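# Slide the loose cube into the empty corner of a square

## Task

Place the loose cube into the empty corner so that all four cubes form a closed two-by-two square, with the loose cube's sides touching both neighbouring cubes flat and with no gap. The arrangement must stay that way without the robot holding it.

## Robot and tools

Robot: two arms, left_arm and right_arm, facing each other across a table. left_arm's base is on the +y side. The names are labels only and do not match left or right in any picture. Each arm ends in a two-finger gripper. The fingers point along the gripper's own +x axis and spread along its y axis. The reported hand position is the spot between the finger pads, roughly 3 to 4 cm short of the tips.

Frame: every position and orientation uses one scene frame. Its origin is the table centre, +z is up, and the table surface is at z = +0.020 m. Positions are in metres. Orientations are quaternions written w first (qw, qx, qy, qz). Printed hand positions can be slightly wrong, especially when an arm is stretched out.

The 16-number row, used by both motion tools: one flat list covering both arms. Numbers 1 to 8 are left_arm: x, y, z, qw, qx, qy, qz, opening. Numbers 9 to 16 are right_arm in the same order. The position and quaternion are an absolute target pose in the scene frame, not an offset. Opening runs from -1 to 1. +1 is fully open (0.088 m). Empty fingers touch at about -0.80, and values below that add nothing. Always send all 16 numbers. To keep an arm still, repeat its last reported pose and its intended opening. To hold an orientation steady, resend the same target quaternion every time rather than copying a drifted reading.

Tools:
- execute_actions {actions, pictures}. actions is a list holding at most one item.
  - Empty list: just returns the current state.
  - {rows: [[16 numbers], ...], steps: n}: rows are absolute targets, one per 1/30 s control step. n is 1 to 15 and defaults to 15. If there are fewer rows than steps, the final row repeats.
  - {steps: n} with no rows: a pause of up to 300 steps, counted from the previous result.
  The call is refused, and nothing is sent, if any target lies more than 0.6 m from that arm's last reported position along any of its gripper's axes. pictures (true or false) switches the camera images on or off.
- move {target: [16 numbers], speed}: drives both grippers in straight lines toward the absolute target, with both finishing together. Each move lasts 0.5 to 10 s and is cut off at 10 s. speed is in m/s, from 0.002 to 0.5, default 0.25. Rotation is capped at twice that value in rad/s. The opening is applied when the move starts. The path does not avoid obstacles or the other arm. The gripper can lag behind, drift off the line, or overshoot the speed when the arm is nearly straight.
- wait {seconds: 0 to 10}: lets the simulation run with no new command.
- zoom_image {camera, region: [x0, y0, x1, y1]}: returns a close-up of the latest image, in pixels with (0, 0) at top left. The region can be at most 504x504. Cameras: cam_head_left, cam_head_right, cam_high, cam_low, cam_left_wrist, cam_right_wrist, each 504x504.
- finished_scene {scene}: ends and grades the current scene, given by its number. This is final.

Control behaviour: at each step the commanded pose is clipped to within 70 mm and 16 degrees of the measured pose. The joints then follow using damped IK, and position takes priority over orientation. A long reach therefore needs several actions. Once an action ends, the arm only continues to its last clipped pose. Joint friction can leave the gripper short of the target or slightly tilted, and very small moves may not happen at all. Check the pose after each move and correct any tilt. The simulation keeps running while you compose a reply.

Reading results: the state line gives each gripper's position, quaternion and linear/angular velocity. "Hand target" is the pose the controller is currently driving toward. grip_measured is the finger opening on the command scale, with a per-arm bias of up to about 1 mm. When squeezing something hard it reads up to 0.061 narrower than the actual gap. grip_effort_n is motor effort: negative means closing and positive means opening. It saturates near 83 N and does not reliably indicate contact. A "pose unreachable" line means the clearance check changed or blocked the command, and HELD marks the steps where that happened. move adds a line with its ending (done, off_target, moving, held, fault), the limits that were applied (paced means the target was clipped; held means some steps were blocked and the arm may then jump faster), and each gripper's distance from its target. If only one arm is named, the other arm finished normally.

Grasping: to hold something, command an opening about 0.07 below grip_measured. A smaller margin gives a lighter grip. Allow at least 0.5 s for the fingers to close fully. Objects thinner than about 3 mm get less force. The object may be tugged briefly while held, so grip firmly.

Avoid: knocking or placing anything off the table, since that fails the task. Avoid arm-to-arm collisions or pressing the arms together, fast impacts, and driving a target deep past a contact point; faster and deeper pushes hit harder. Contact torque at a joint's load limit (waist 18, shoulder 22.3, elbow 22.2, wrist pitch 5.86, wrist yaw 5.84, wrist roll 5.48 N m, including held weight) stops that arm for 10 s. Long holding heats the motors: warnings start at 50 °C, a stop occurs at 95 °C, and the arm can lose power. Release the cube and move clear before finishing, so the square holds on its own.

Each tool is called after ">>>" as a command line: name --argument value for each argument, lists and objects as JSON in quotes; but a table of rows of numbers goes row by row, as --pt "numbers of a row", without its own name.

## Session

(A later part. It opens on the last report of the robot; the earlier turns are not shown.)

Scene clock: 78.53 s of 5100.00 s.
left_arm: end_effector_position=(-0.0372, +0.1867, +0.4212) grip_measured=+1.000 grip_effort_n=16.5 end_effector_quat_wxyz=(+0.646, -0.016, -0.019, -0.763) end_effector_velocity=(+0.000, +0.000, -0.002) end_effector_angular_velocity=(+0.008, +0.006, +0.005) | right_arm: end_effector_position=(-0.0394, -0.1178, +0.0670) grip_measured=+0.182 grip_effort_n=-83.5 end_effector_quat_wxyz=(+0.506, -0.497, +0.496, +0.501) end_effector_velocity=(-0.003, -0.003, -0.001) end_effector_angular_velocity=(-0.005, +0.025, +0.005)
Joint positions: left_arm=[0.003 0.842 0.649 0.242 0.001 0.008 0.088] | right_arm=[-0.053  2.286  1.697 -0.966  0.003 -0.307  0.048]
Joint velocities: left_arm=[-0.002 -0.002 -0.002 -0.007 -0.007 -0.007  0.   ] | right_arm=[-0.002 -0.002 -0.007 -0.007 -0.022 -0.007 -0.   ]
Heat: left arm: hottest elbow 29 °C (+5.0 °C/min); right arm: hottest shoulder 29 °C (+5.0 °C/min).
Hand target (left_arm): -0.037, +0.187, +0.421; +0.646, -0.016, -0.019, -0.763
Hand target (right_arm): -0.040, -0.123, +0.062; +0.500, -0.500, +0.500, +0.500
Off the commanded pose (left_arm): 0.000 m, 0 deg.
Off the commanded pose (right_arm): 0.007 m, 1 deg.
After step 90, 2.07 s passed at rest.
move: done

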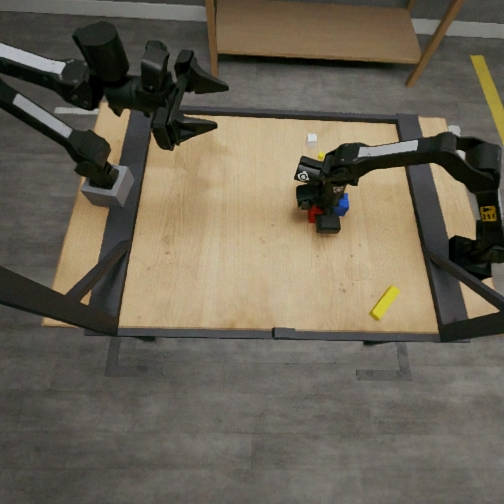

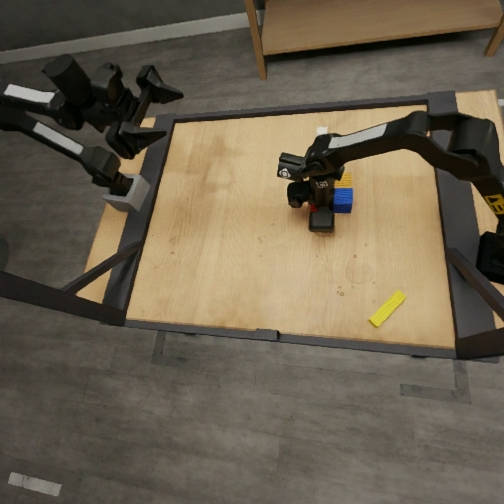

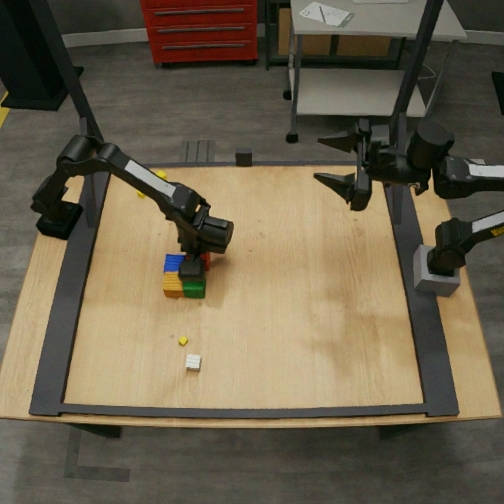

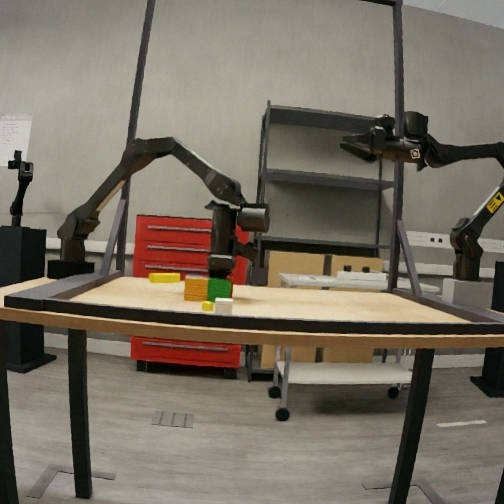

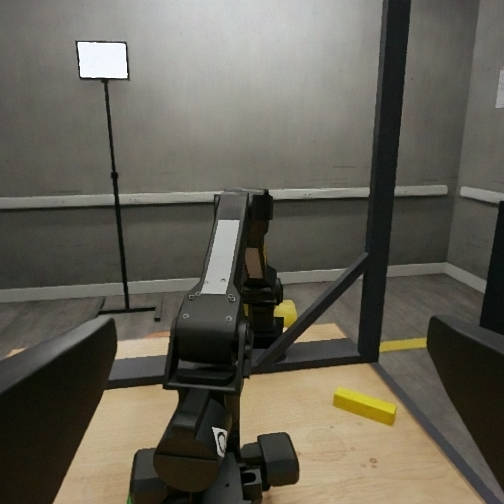

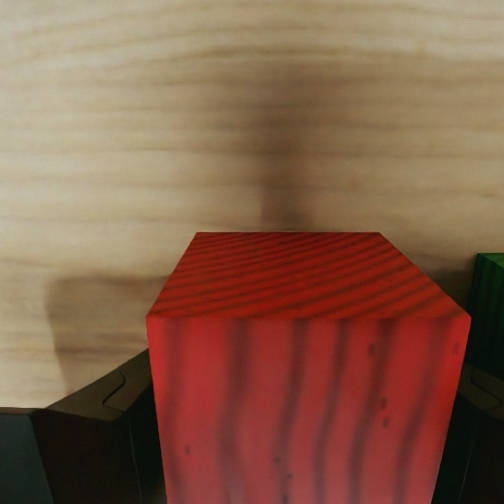

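>>> move --target '[-0.0372,0.1867,0.4211,0.646,-0.016,-0.019,-0.763,1, -0.0394,-0.1178,0.067,0.5,-0.5,0.5,0.5,0.42]' --speed 0.02

>>> move --target '[-0.0372,0.1867,0.4211,0.646,-0.016,-0.019,-0.763,1, -0.0394,-0.1178,0.13,0.5,-0.5,0.5,0.5,0.42]' --speed 0.08

Scene clock: 83.77 s of 5100.00 s.
left_arm: end_effector_position=(-0.0372, +0.1867, +0.4212) grip_measured=+1.000 grip_effort_n=16.0 end_effector_quat_wxyz=(+0.646, -0.016, -0.019, -0.763) end_effector_velocity=(+0.000, +0.000, -0.002) end_effector_angular_velocity=(+0.008, +0.006, +0.005) | right_arm: end_effector_position=(-0.0390, -0.1194, +0.0696) grip_measured=+0.417 grip_effort_n=17.9 end_effector_quat_wxyz=(+0.503, -0.499, +0.499, +0.498) end_effector_velocity=(-0.003, -0.001, +0.002) end_effector_angular_velocity=(-0.000, +0.008, +0.024)
Joint positions: left_arm=[0.003 0.842 0.649 0.242 0.001 0.008 0.088] | right_arm=[-0.055  2.286  1.708 -0.988  0.004 -0.307  0.059]
Joint velocities: left_arm=[-0.002 -0.002 -0.002 -0.007 -0.007 -0.007  0.   ] | right_arm=[ 0.002 -0.007 -0.002 -0.007 -0.007 -0.022  0.   ]
Heat: left arm: hottest elbow 29 °C (+4.0 °C/min); right arm: hottest shoulder 30 °C (+5.0 °C/min).
Hand target (left_arm): -0.037, +0.187, +0.421; +0.646, -0.016, -0.019, -0.763
Hand target (right_arm): -0.040, -0.118, +0.067; +0.500, -0.500, +0.500, +0.500
Off the commanded pose (left_arm): 0.000 m, 0 deg.
Off the commanded pose (right_arm): 0.003 m, 0 deg.
After step 90, 1.53 s passed at rest.
move: done

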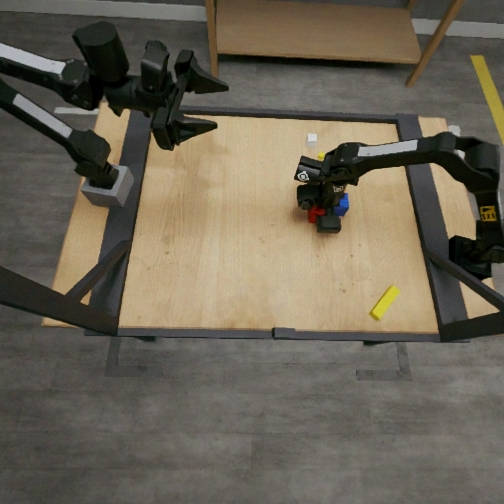

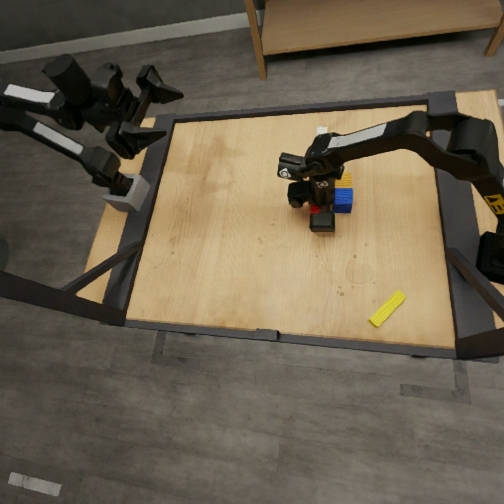

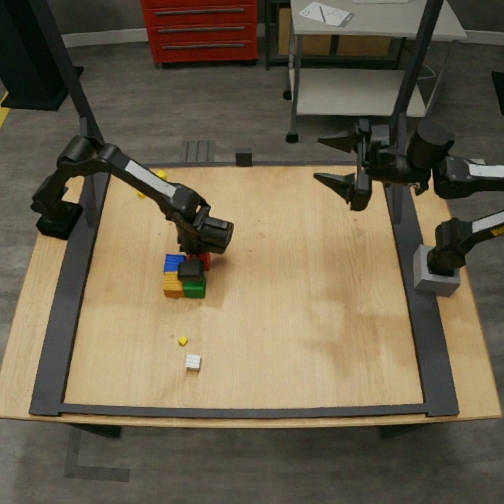

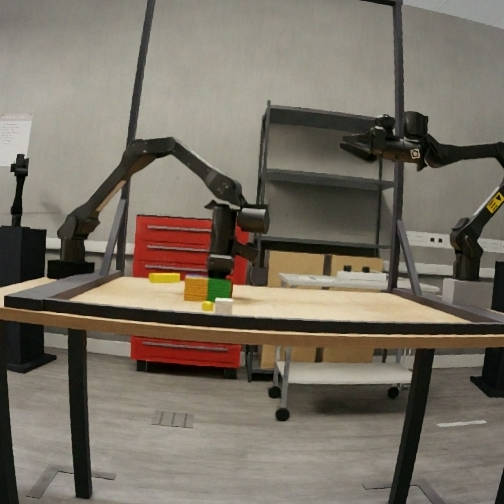

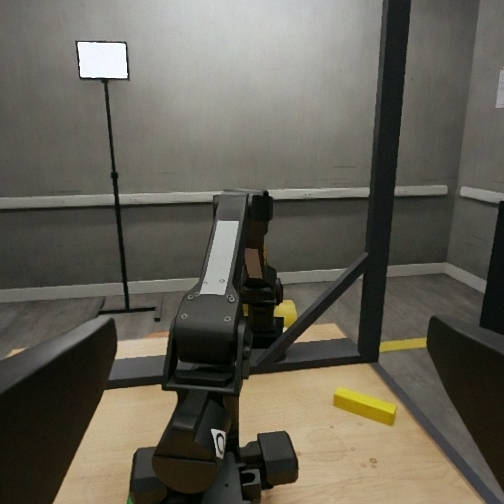

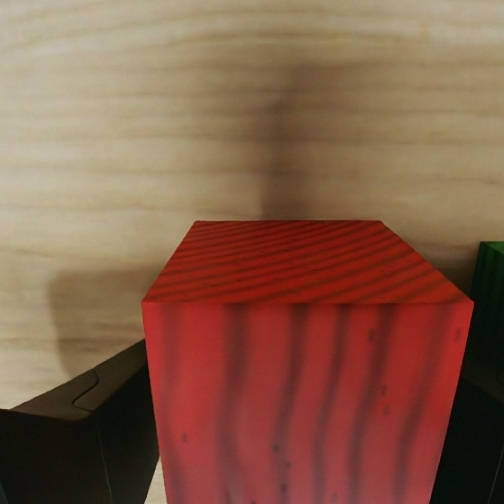

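Scene clock: 84.90 s of 5100.00 s.
left_arm: end_effector_position=(-0.0372, +0.1867, +0.4212) grip_measured=+1.000 grip_effort_n=16.0 end_effector_quat_wxyz=(+0.646, -0.016, -0.019, -0.763) end_effector_velocity=(-0.000, +0.001, -0.007) end_effector_angular_velocity=(+0.032, +0.002, -0.005) | right_arm: end_effector_position=(-0.0395, -0.1210, +0.1207) grip_measured=+0.417 grip_effort_n=17.9 end_effector_quat_wxyz=(+0.494, -0.504, +0.508, +0.494) end_effector_velocity=(-0.002, -0.005, +0.001) end_effector_angular_velocity=(-0.019, +0.014, +0.005)
Joint positions: left_arm=[0.003 0.842 0.649 0.242 0.001 0.008 0.088] | right_arm=[-0.055  2.252  1.86  -1.202  0.004 -0.307  0.059]
Joint velocities: left_arm=[ 0.002 -0.007 -0.002 -0.037  0.007 -0.007  0.   ] | right_arm=[-0.002 -0.002 -0.002 -0.022 -0.007 -0.007 -0.   ]
Heat: left arm: hottest elbow 29 °C (+4.0 °C/min); right arm: hottest shoulder 30 °C (+5.0 °C/min).
Hand target (left_arm): -0.037, +0.187, +0.421; +0.646, -0.016, -0.019, -0.763
Hand target (right_arm): -0.039, -0.118, +0.130; +0.500, -0.500, +0.500, +0.500
Off the commanded pose (left_arm): 0.000 m, 0 deg.
Off the commanded pose (right_arm): 0.010 m, 1 deg.
move: off_target (right_arm)

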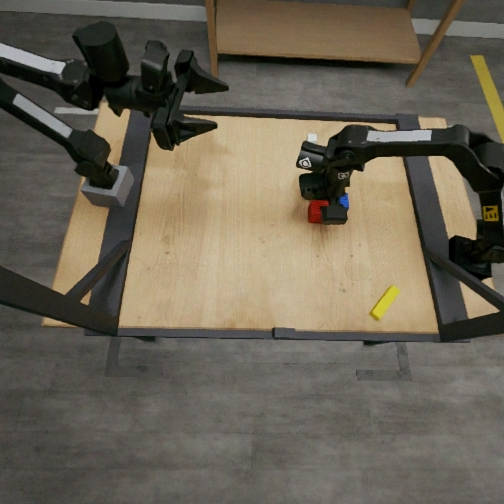

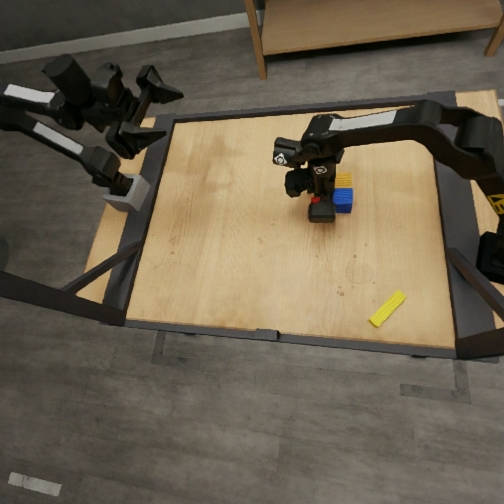

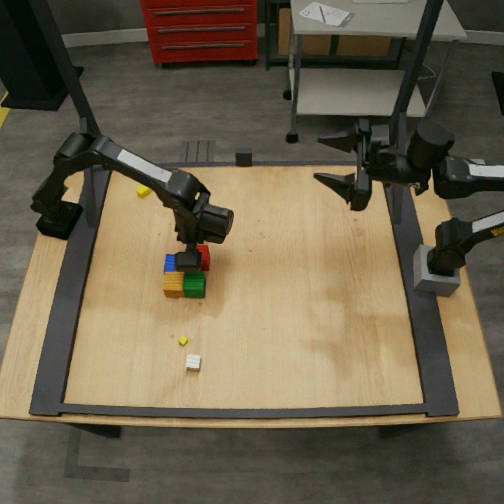

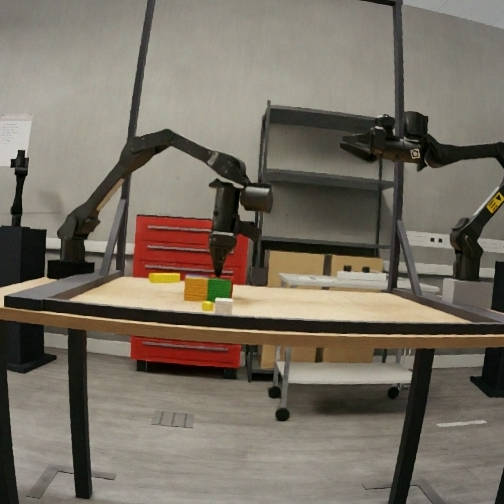

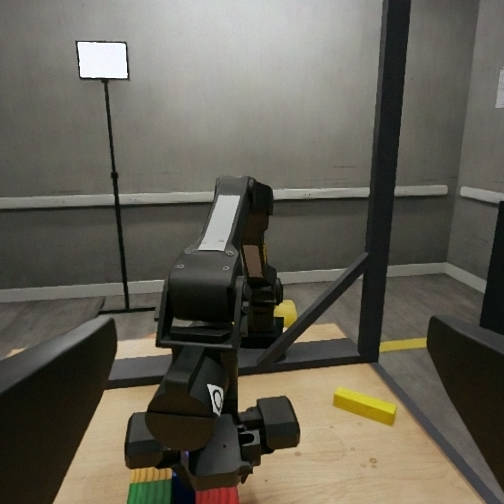

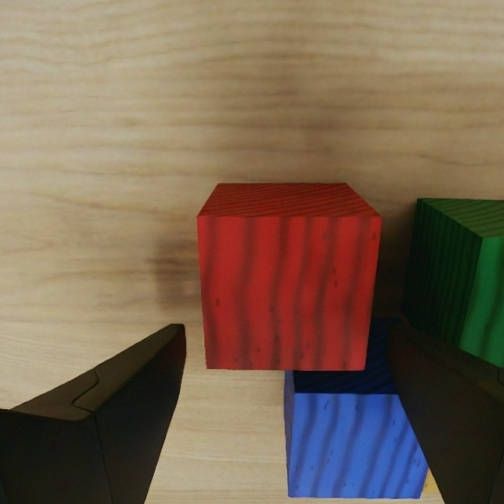

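>>> move --target '[-0.0372,0.1867,0.4211,0.646,-0.016,-0.019,-0.763,1, -0.105,-0.115,0.13,0.793,0,0.609,0,-0.35]' --speed 0.25

>>> move --target '[-0.0372,0.1867,0.4211,0.646,-0.016,-0.019,-0.763,1, -0.098,-0.115,0.068,0.793,0,0.609,0,-0.35]' --speed 0.08

Scene clock: 101.37 s of 5100.00 s.
left_arm: end_effector_position=(-0.0372, +0.1867, +0.4212) grip_measured=+1.000 grip_effort_n=16.0 end_effector_quat_wxyz=(+0.646, -0.016, -0.019, -0.763) end_effector_velocity=(+0.001, +0.000, -0.002) end_effector_angular_velocity=(+0.006, -0.007, +0.015) | right_arm: end_effector_position=(-0.1046, -0.1174, +0.1306) grip_measured=-0.347 grip_effort_n=-10.5 end_effector_quat_wxyz=(+0.792, -0.002, +0.610, +0.002) end_effector_velocity=(-0.000, -0.002, +0.001) end_effector_angular_velocity=(-0.002, -0.007, -0.019)
Joint positions: left_arm=[0.003 0.842 0.649 0.242 0.001 0.008 0.088] | right_arm=[ 0.186  2.153  1.718 -1.116  0.257  1.492  0.022]
Joint velocities: left_arm=[-0.007 -0.002 -0.002 -0.007 -0.022  0.007  0.   ] | right_arm=[ 0.002 -0.002 -0.002 -0.007  0.007  0.022 -0.   ]
Heat: left arm: hottest elbow 30 °C (+3.0 °C/min); right arm: hottest shoulder 33 °C (+7.0 °C/min).
Hand target (left_arm): -0.037, +0.187, +0.421; +0.646, -0.016, -0.019, -0.763
Hand target (right_arm): -0.104, -0.115, +0.130; +0.793, -0.000, +0.609, +0.000
Off the commanded pose (left_arm): 0.000 m, 0 deg.
Off the commanded pose (right_arm): 0.002 m, 0 deg.
After step 90, 9.87 s passed at rest.
move: done

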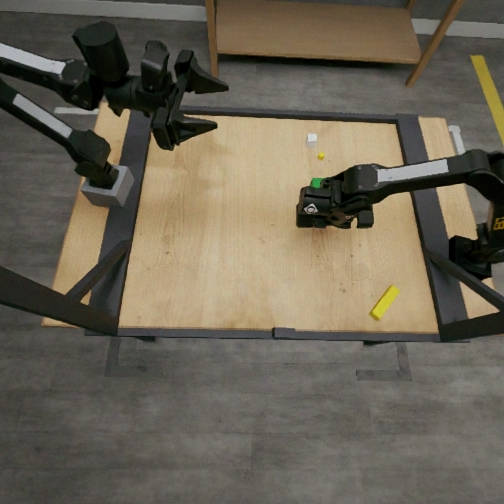

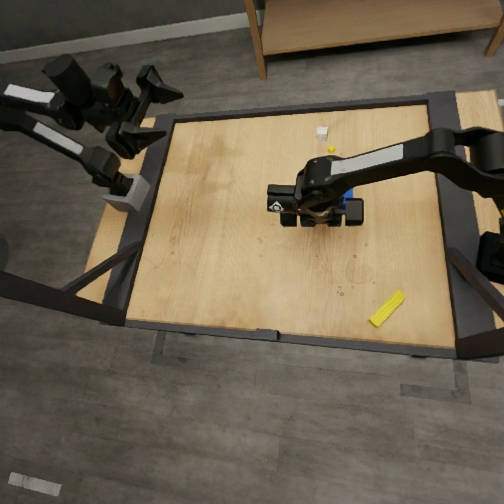

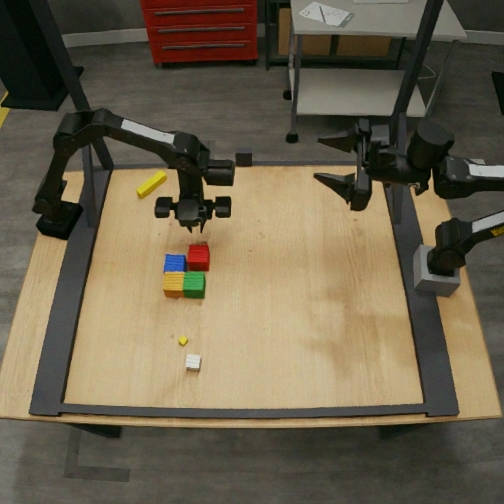

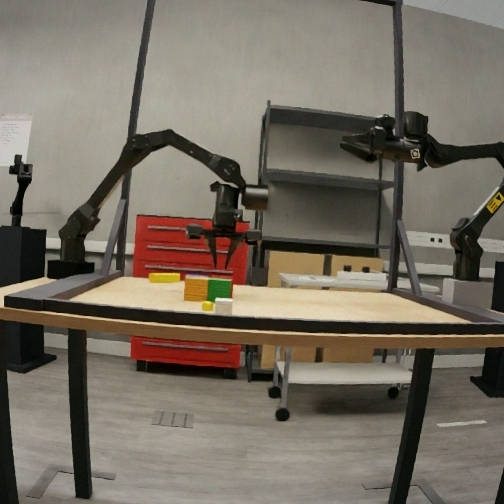

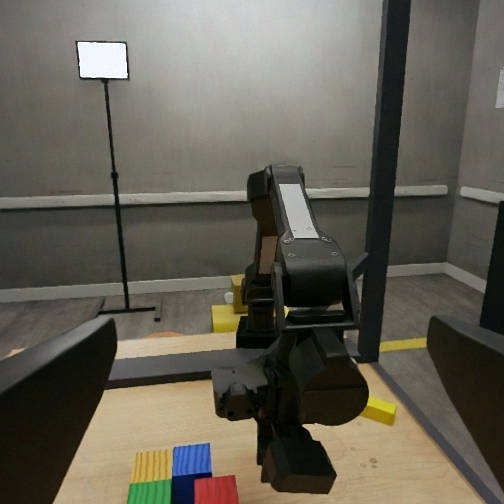

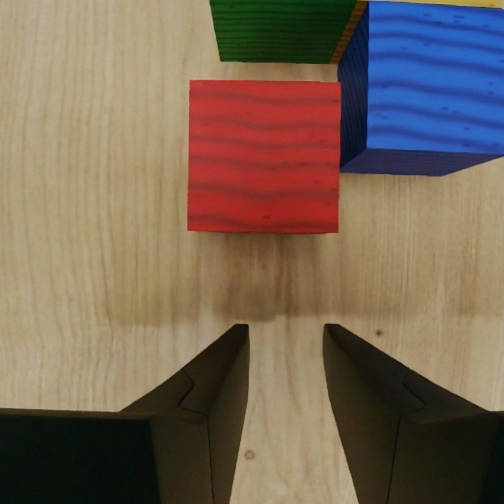

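Scene clock: 102.53 s of 5100.00 s.
left_arm: end_effector_position=(-0.0372, +0.1867, +0.4212) grip_measured=+1.000 grip_effort_n=16.0 end_effector_quat_wxyz=(+0.646, -0.016, -0.019, -0.763) end_effector_velocity=(+0.000, +0.001, +0.003) end_effector_angular_velocity=(-0.011, +0.010, +0.005) | right_arm: end_effector_position=(-0.0992, -0.1126, +0.0736) grip_measured=-0.347 grip_effort_n=-10.5 end_effector_quat_wxyz=(+0.793, +0.007, +0.610, +0.004) end_effector_velocity=(-0.002, -0.003, -0.001) end_effector_angular_velocity=(-0.013, +0.008, +0.010)
Joint positions: left_arm=[0.003 0.842 0.649 0.242 0.001 0.008 0.088] | right_arm=[ 0.174  2.226  1.601 -0.91   0.257  1.488  0.022]
Joint velocities: left_arm=[-0.002 -0.002  0.002  0.007 -0.007 -0.007  0.   ] | right_arm=[ 0.002 -0.002 -0.007 -0.007 -0.007 -0.007 -0.   ]
Heat: left arm: hottest elbow 30 °C (+3.0 °C/min); right arm: hottest shoulder 33 °C (+7.0 °C/min).
Hand target (left_arm): -0.037, +0.187, +0.421; +0.646, -0.016, -0.019, -0.763
Hand target (right_arm): -0.098, -0.115, +0.068; +0.793, -0.000, +0.609, -0.000
Off the commanded pose (left_arm): 0.000 m, 0 deg.
Off the commanded pose (right_arm): 0.006 m, 1 deg.
move: done

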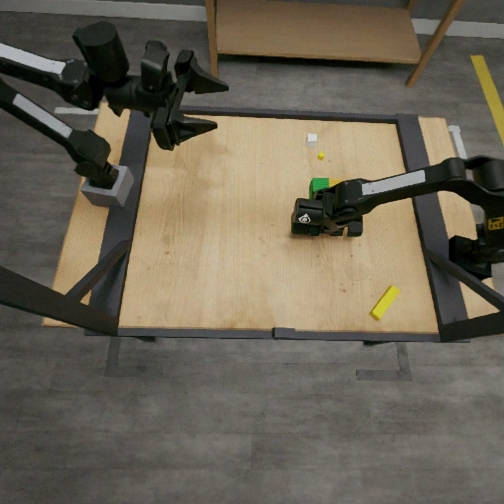

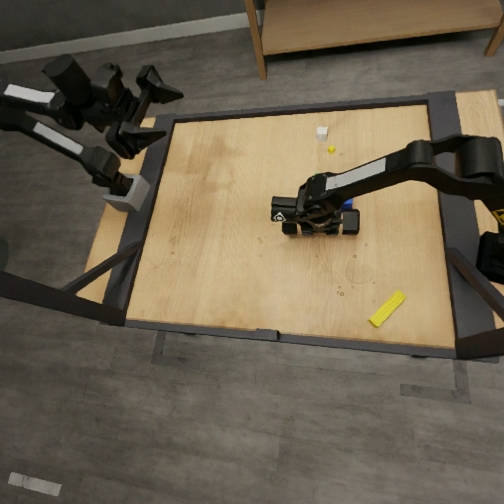

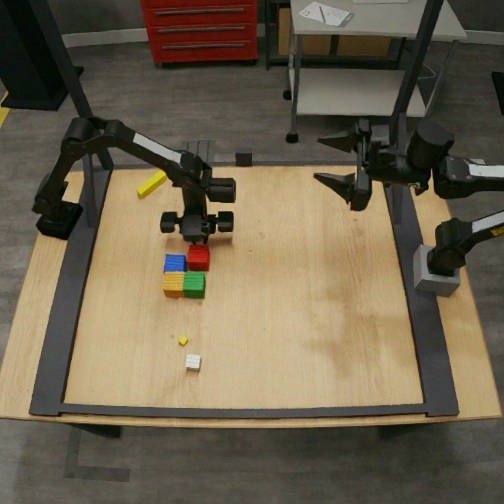

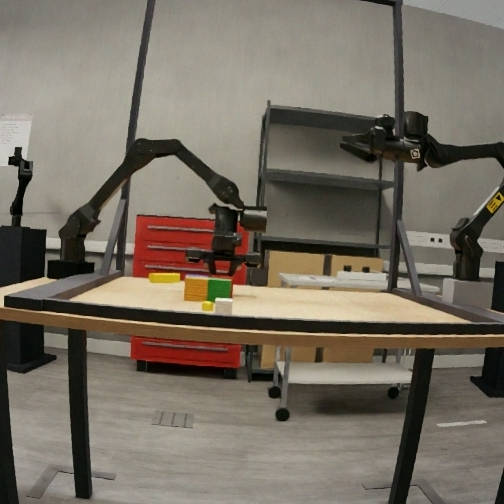

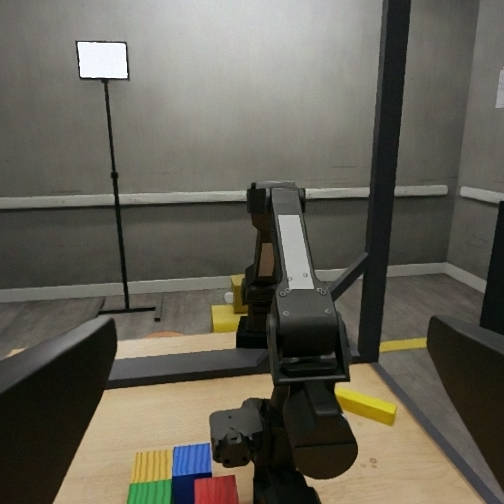

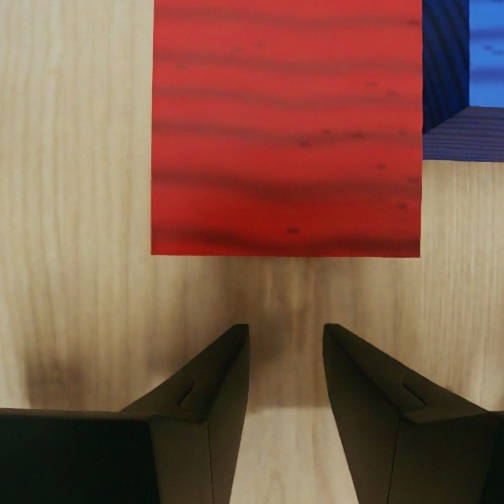

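>>> move --target '[-0.0372,0.1867,0.4211,0.646,-0.016,-0.019,-0.763,1, -0.056,-0.118,0.068,0.793,0,0.609,0,-0.35]' --speed 0.02

Scene clock: 121.77 s of 5100.00 s.
left_arm: end_effector_position=(-0.0372, +0.1867, +0.4212) grip_measured=+1.000 grip_effort_n=16.5 end_effector_quat_wxyz=(+0.646, -0.016, -0.019, -0.763) end_effector_velocity=(-0.003, +0.002, -0.001) end_effector_angular_velocity=(+0.004, +0.006, -0.015) | right_arm: end_effector_position=(-0.0576, -0.1164, +0.0737) grip_measured=-0.347 grip_effort_n=-10.9 end_effector_quat_wxyz=(+0.794, +0.006, +0.608, +0.004) end_effector_velocity=(-0.000, -0.002, +0.000) end_effector_angular_velocity=(-0.008, +0.008, +0.005)
Joint positions: left_arm=[0.003 0.842 0.649 0.242 0.001 0.008 0.088] | right_arm=[ 0.076  2.227  1.601 -0.884  0.257  1.384  0.022]
Joint velocities: left_arm=[-0.007 -0.007 -0.002 -0.007  0.007 -0.007  0.   ] | right_arm=[-0.002 -0.002 -0.002 -0.007 -0.007 -0.007 -0.   ]
Heat: left arm: hottest elbow 30 °C (+2.0 °C/min); right arm: hottest shoulder 33 °C (+5.0 °C/min).
Hand target (left_arm): -0.037, +0.187, +0.421; +0.646, -0.016, -0.019, -0.763
Hand target (right_arm): -0.056, -0.118, +0.068; +0.793, +0.000, +0.609, +0.000
Off the commanded pose (left_arm): 0.000 m, 0 deg.
Off the commanded pose (right_arm): 0.006 m, 1 deg.
After step 90, 13.77 s passed at rest.
move: done

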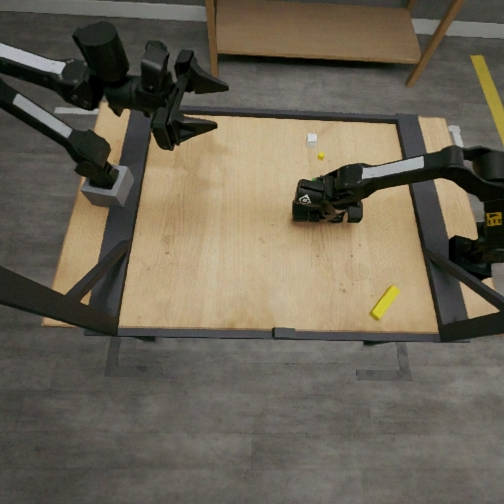

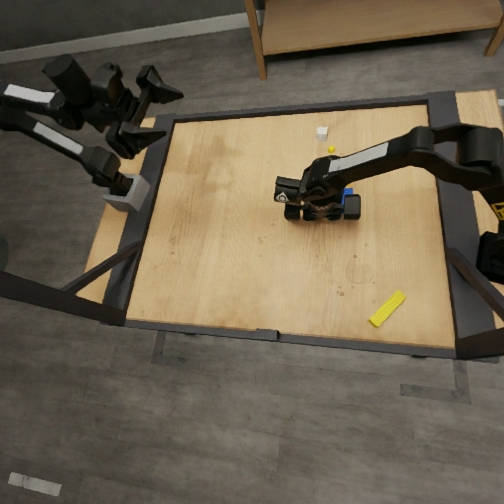

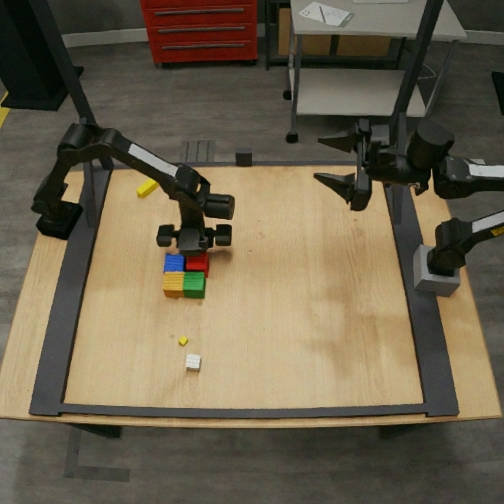

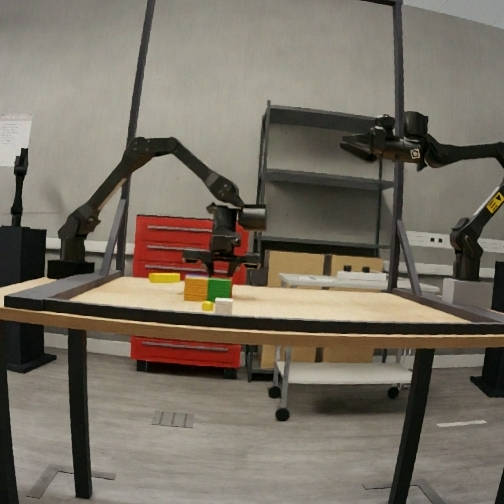

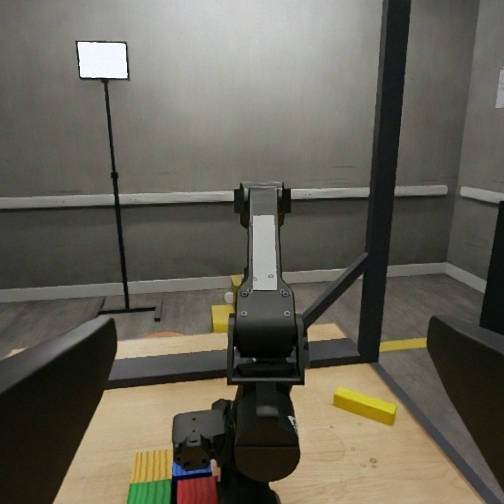

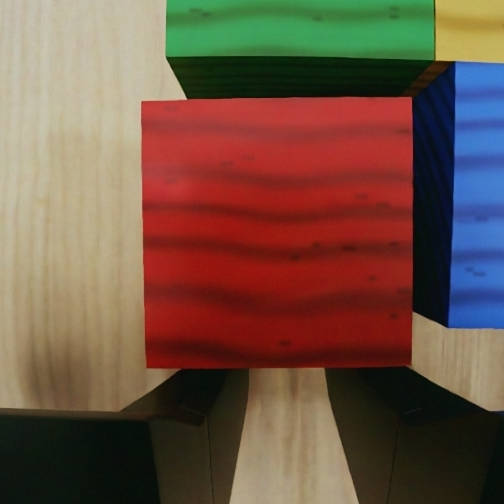

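>>> move --target '[-0.0372,0.1867,0.4211,0.646,-0.016,-0.019,-0.763,1, -0.0495,-0.123,0.068,0.793,0.0106,0.609,-0.0138,-0.35]' --speed 0.008

Scene clock: 132.87 s of 5100.00 s.
left_arm: end_effector_position=(-0.0372, +0.1867, +0.4212) grip_measured=+1.000 grip_effort_n=16.0 end_effector_quat_wxyz=(+0.646, -0.016, -0.019, -0.763) end_effector_velocity=(+0.000, +0.001, +0.003) end_effector_angular_velocity=(-0.013, -0.005, +0.005) | right_arm: end_effector_position=(-0.0514, -0.1196, +0.0726) grip_measured=-0.347 grip_effort_n=-10.5 end_effector_quat_wxyz=(+0.794, +0.012, +0.608, -0.006) end_effector_velocity=(-0.001, -0.005, -0.000) end_effector_angular_velocity=(-0.022, +0.011, +0.005)
Joint positions: left_arm=[0.003 0.842 0.649 0.242 0.001 0.008 0.088] | right_arm=[ 0.06   2.227  1.597 -0.884  0.257  1.392  0.022]
Joint velocities: left_arm=[-0.002 -0.002  0.002  0.007 -0.007  0.007  0.   ] | right_arm=[-0.002 -0.002 -0.002 -0.022 -0.007 -0.007 -0.   ]
Heat: left arm: hottest elbow 31 °C (+2.0 °C/min); right arm: hottest shoulder 33 °C (+5.0 °C/min).
Hand target (left_arm): -0.037, +0.187, +0.421; +0.646, -0.016, -0.019, -0.763
Hand target (right_arm): -0.050, -0.123, +0.068; +0.793, +0.011, +0.609, -0.014
Off the commanded pose (left_arm): 0.000 m, 0 deg.
Off the commanded pose (right_arm): 0.006 m, 1 deg.
After step 90, 5.60 s passed at rest.
move: done

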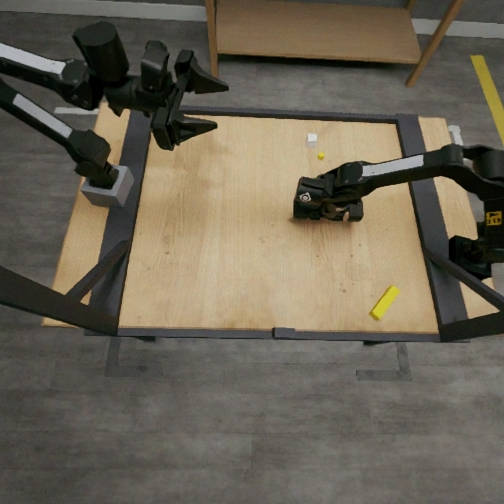

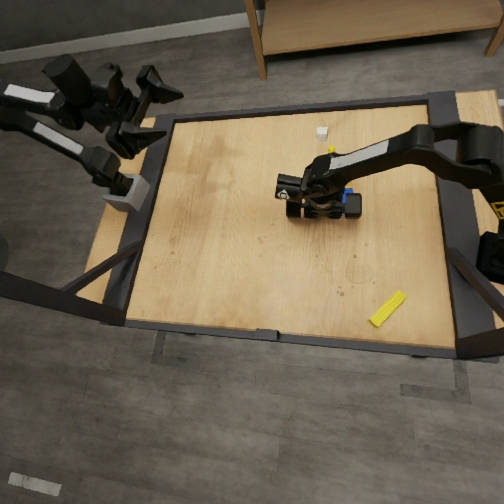

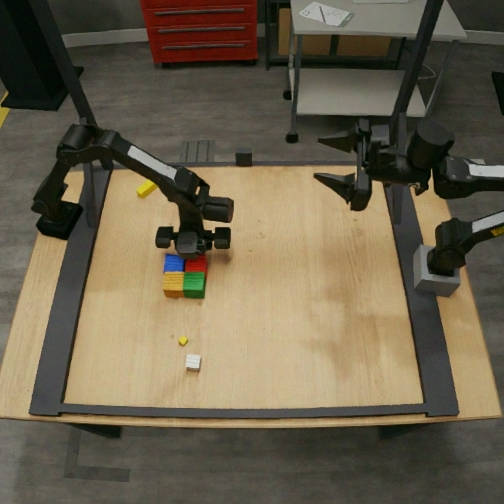

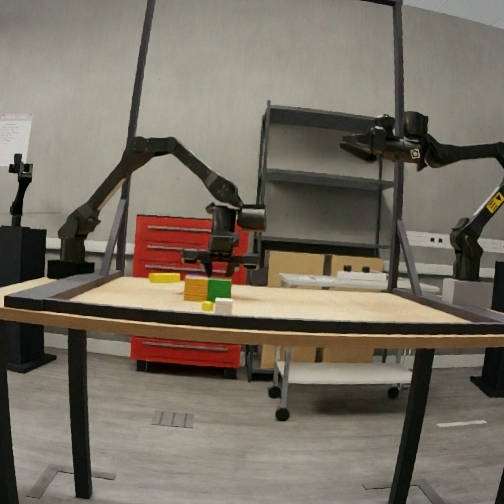

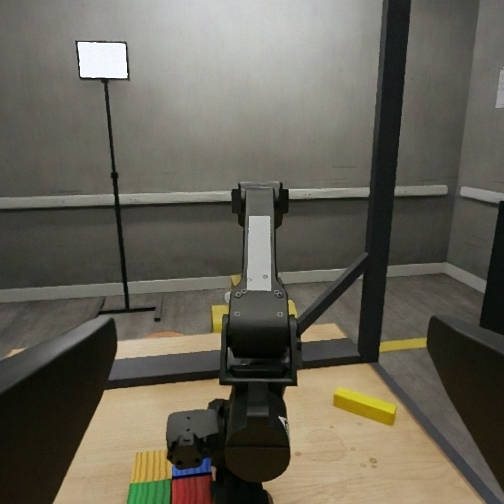

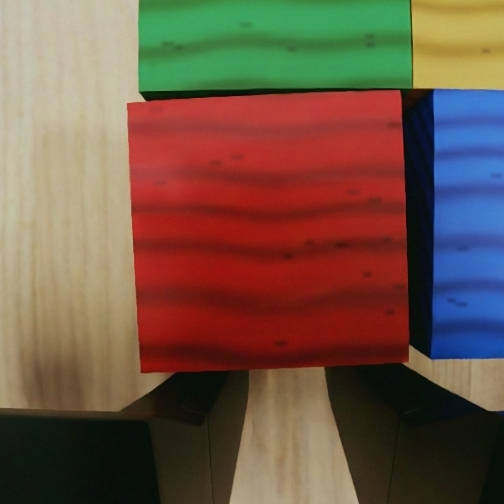

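>>> move --target '[-0.0372,0.1867,0.4211,0.646,-0.016,-0.019,-0.763,1, -0.0482,-0.1196,0.069,0.793,0.013,0.609,-0.017,-0.35]' --speed 0.005

Scene clock: 142.90 s of 5100.00 s.
left_arm: end_effector_position=(-0.0372, +0.1867, +0.4212) grip_measured=+1.000 grip_effort_n=16.0 end_effector_quat_wxyz=(+0.646, -0.016, -0.019, -0.763) end_effector_velocity=(+0.000, +0.000, -0.002) end_effector_angular_velocity=(+0.011, +0.021, +0.004) | right_arm: end_effector_position=(-0.0508, -0.1201, +0.0726) grip_measured=-0.347 grip_effort_n=-10.5 end_effector_quat_wxyz=(+0.793, +0.012, +0.609, -0.011) end_effector_velocity=(-0.002, +0.002, +0.000) end_effector_angular_velocity=(+0.007, +0.006, +0.010)
Joint positions: left_arm=[0.003 0.842 0.649 0.242 0.001 0.008 0.088] | right_arm=[ 0.059  2.231  1.605 -0.895  0.257  1.399  0.022]
Joint velocities: left_arm=[-0.002 -0.002 -0.002 -0.007 -0.007 -0.022  0.   ] | right_arm=[ 0.002 -0.002 -0.002  0.007 -0.007 -0.007 -0.   ]
Heat: left arm: hottest elbow 31 °C (+2.0 °C/min); right arm: hottest shoulder 33 °C (+3.0 °C/min).
Hand target (left_arm): -0.037, +0.187, +0.421; +0.646, -0.016, -0.019, -0.763
Hand target (right_arm): -0.048, -0.120, +0.069; +0.793, +0.013, +0.609, -0.017
Off the commanded pose (left_arm): 0.000 m, 0 deg.
Off the commanded pose (right_arm): 0.004 m, 1 deg.
After step 90, 4.63 s passed at rest.
move: done

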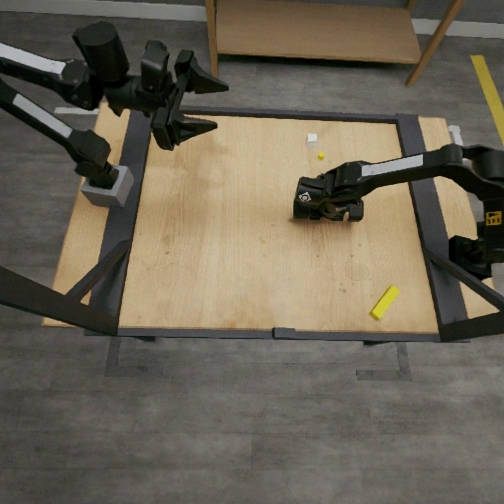

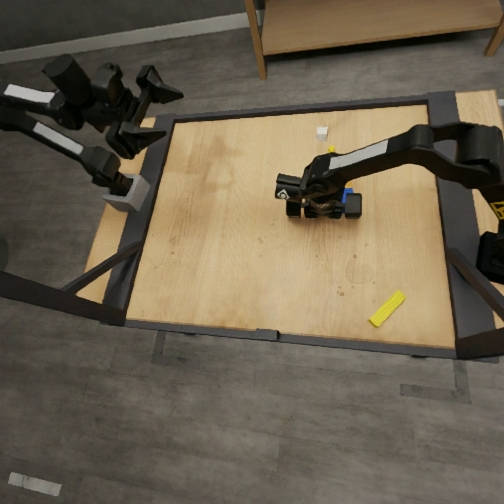

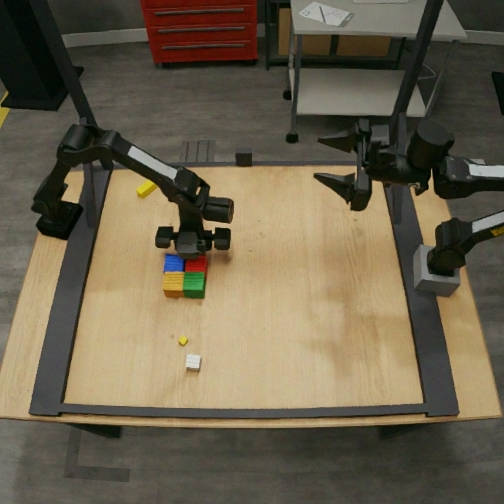

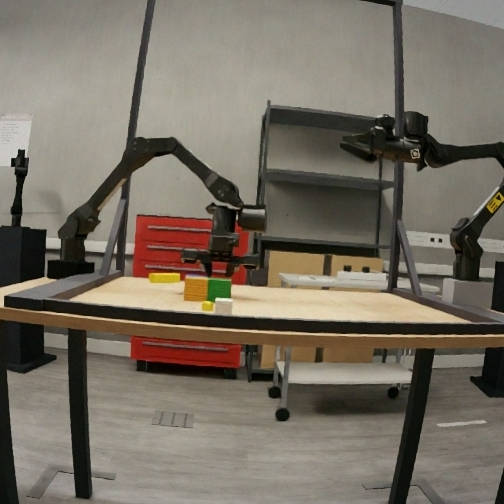

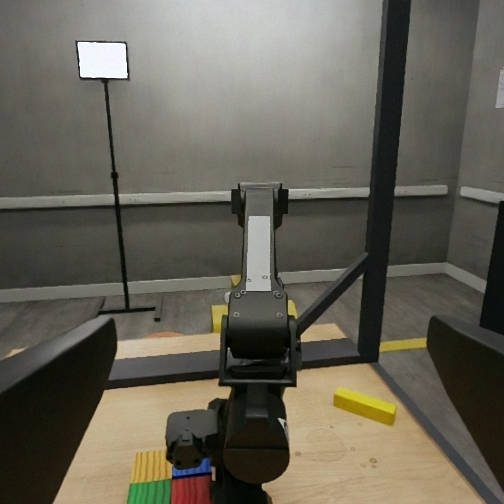

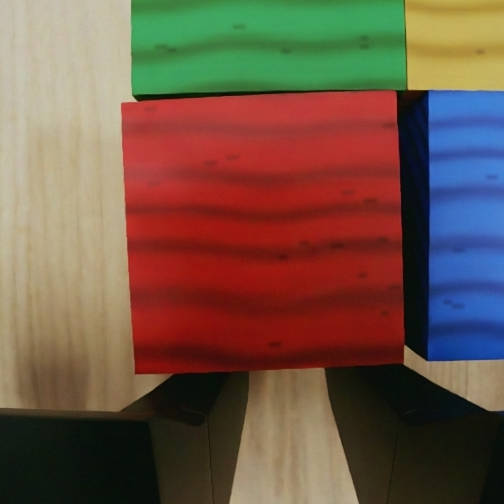

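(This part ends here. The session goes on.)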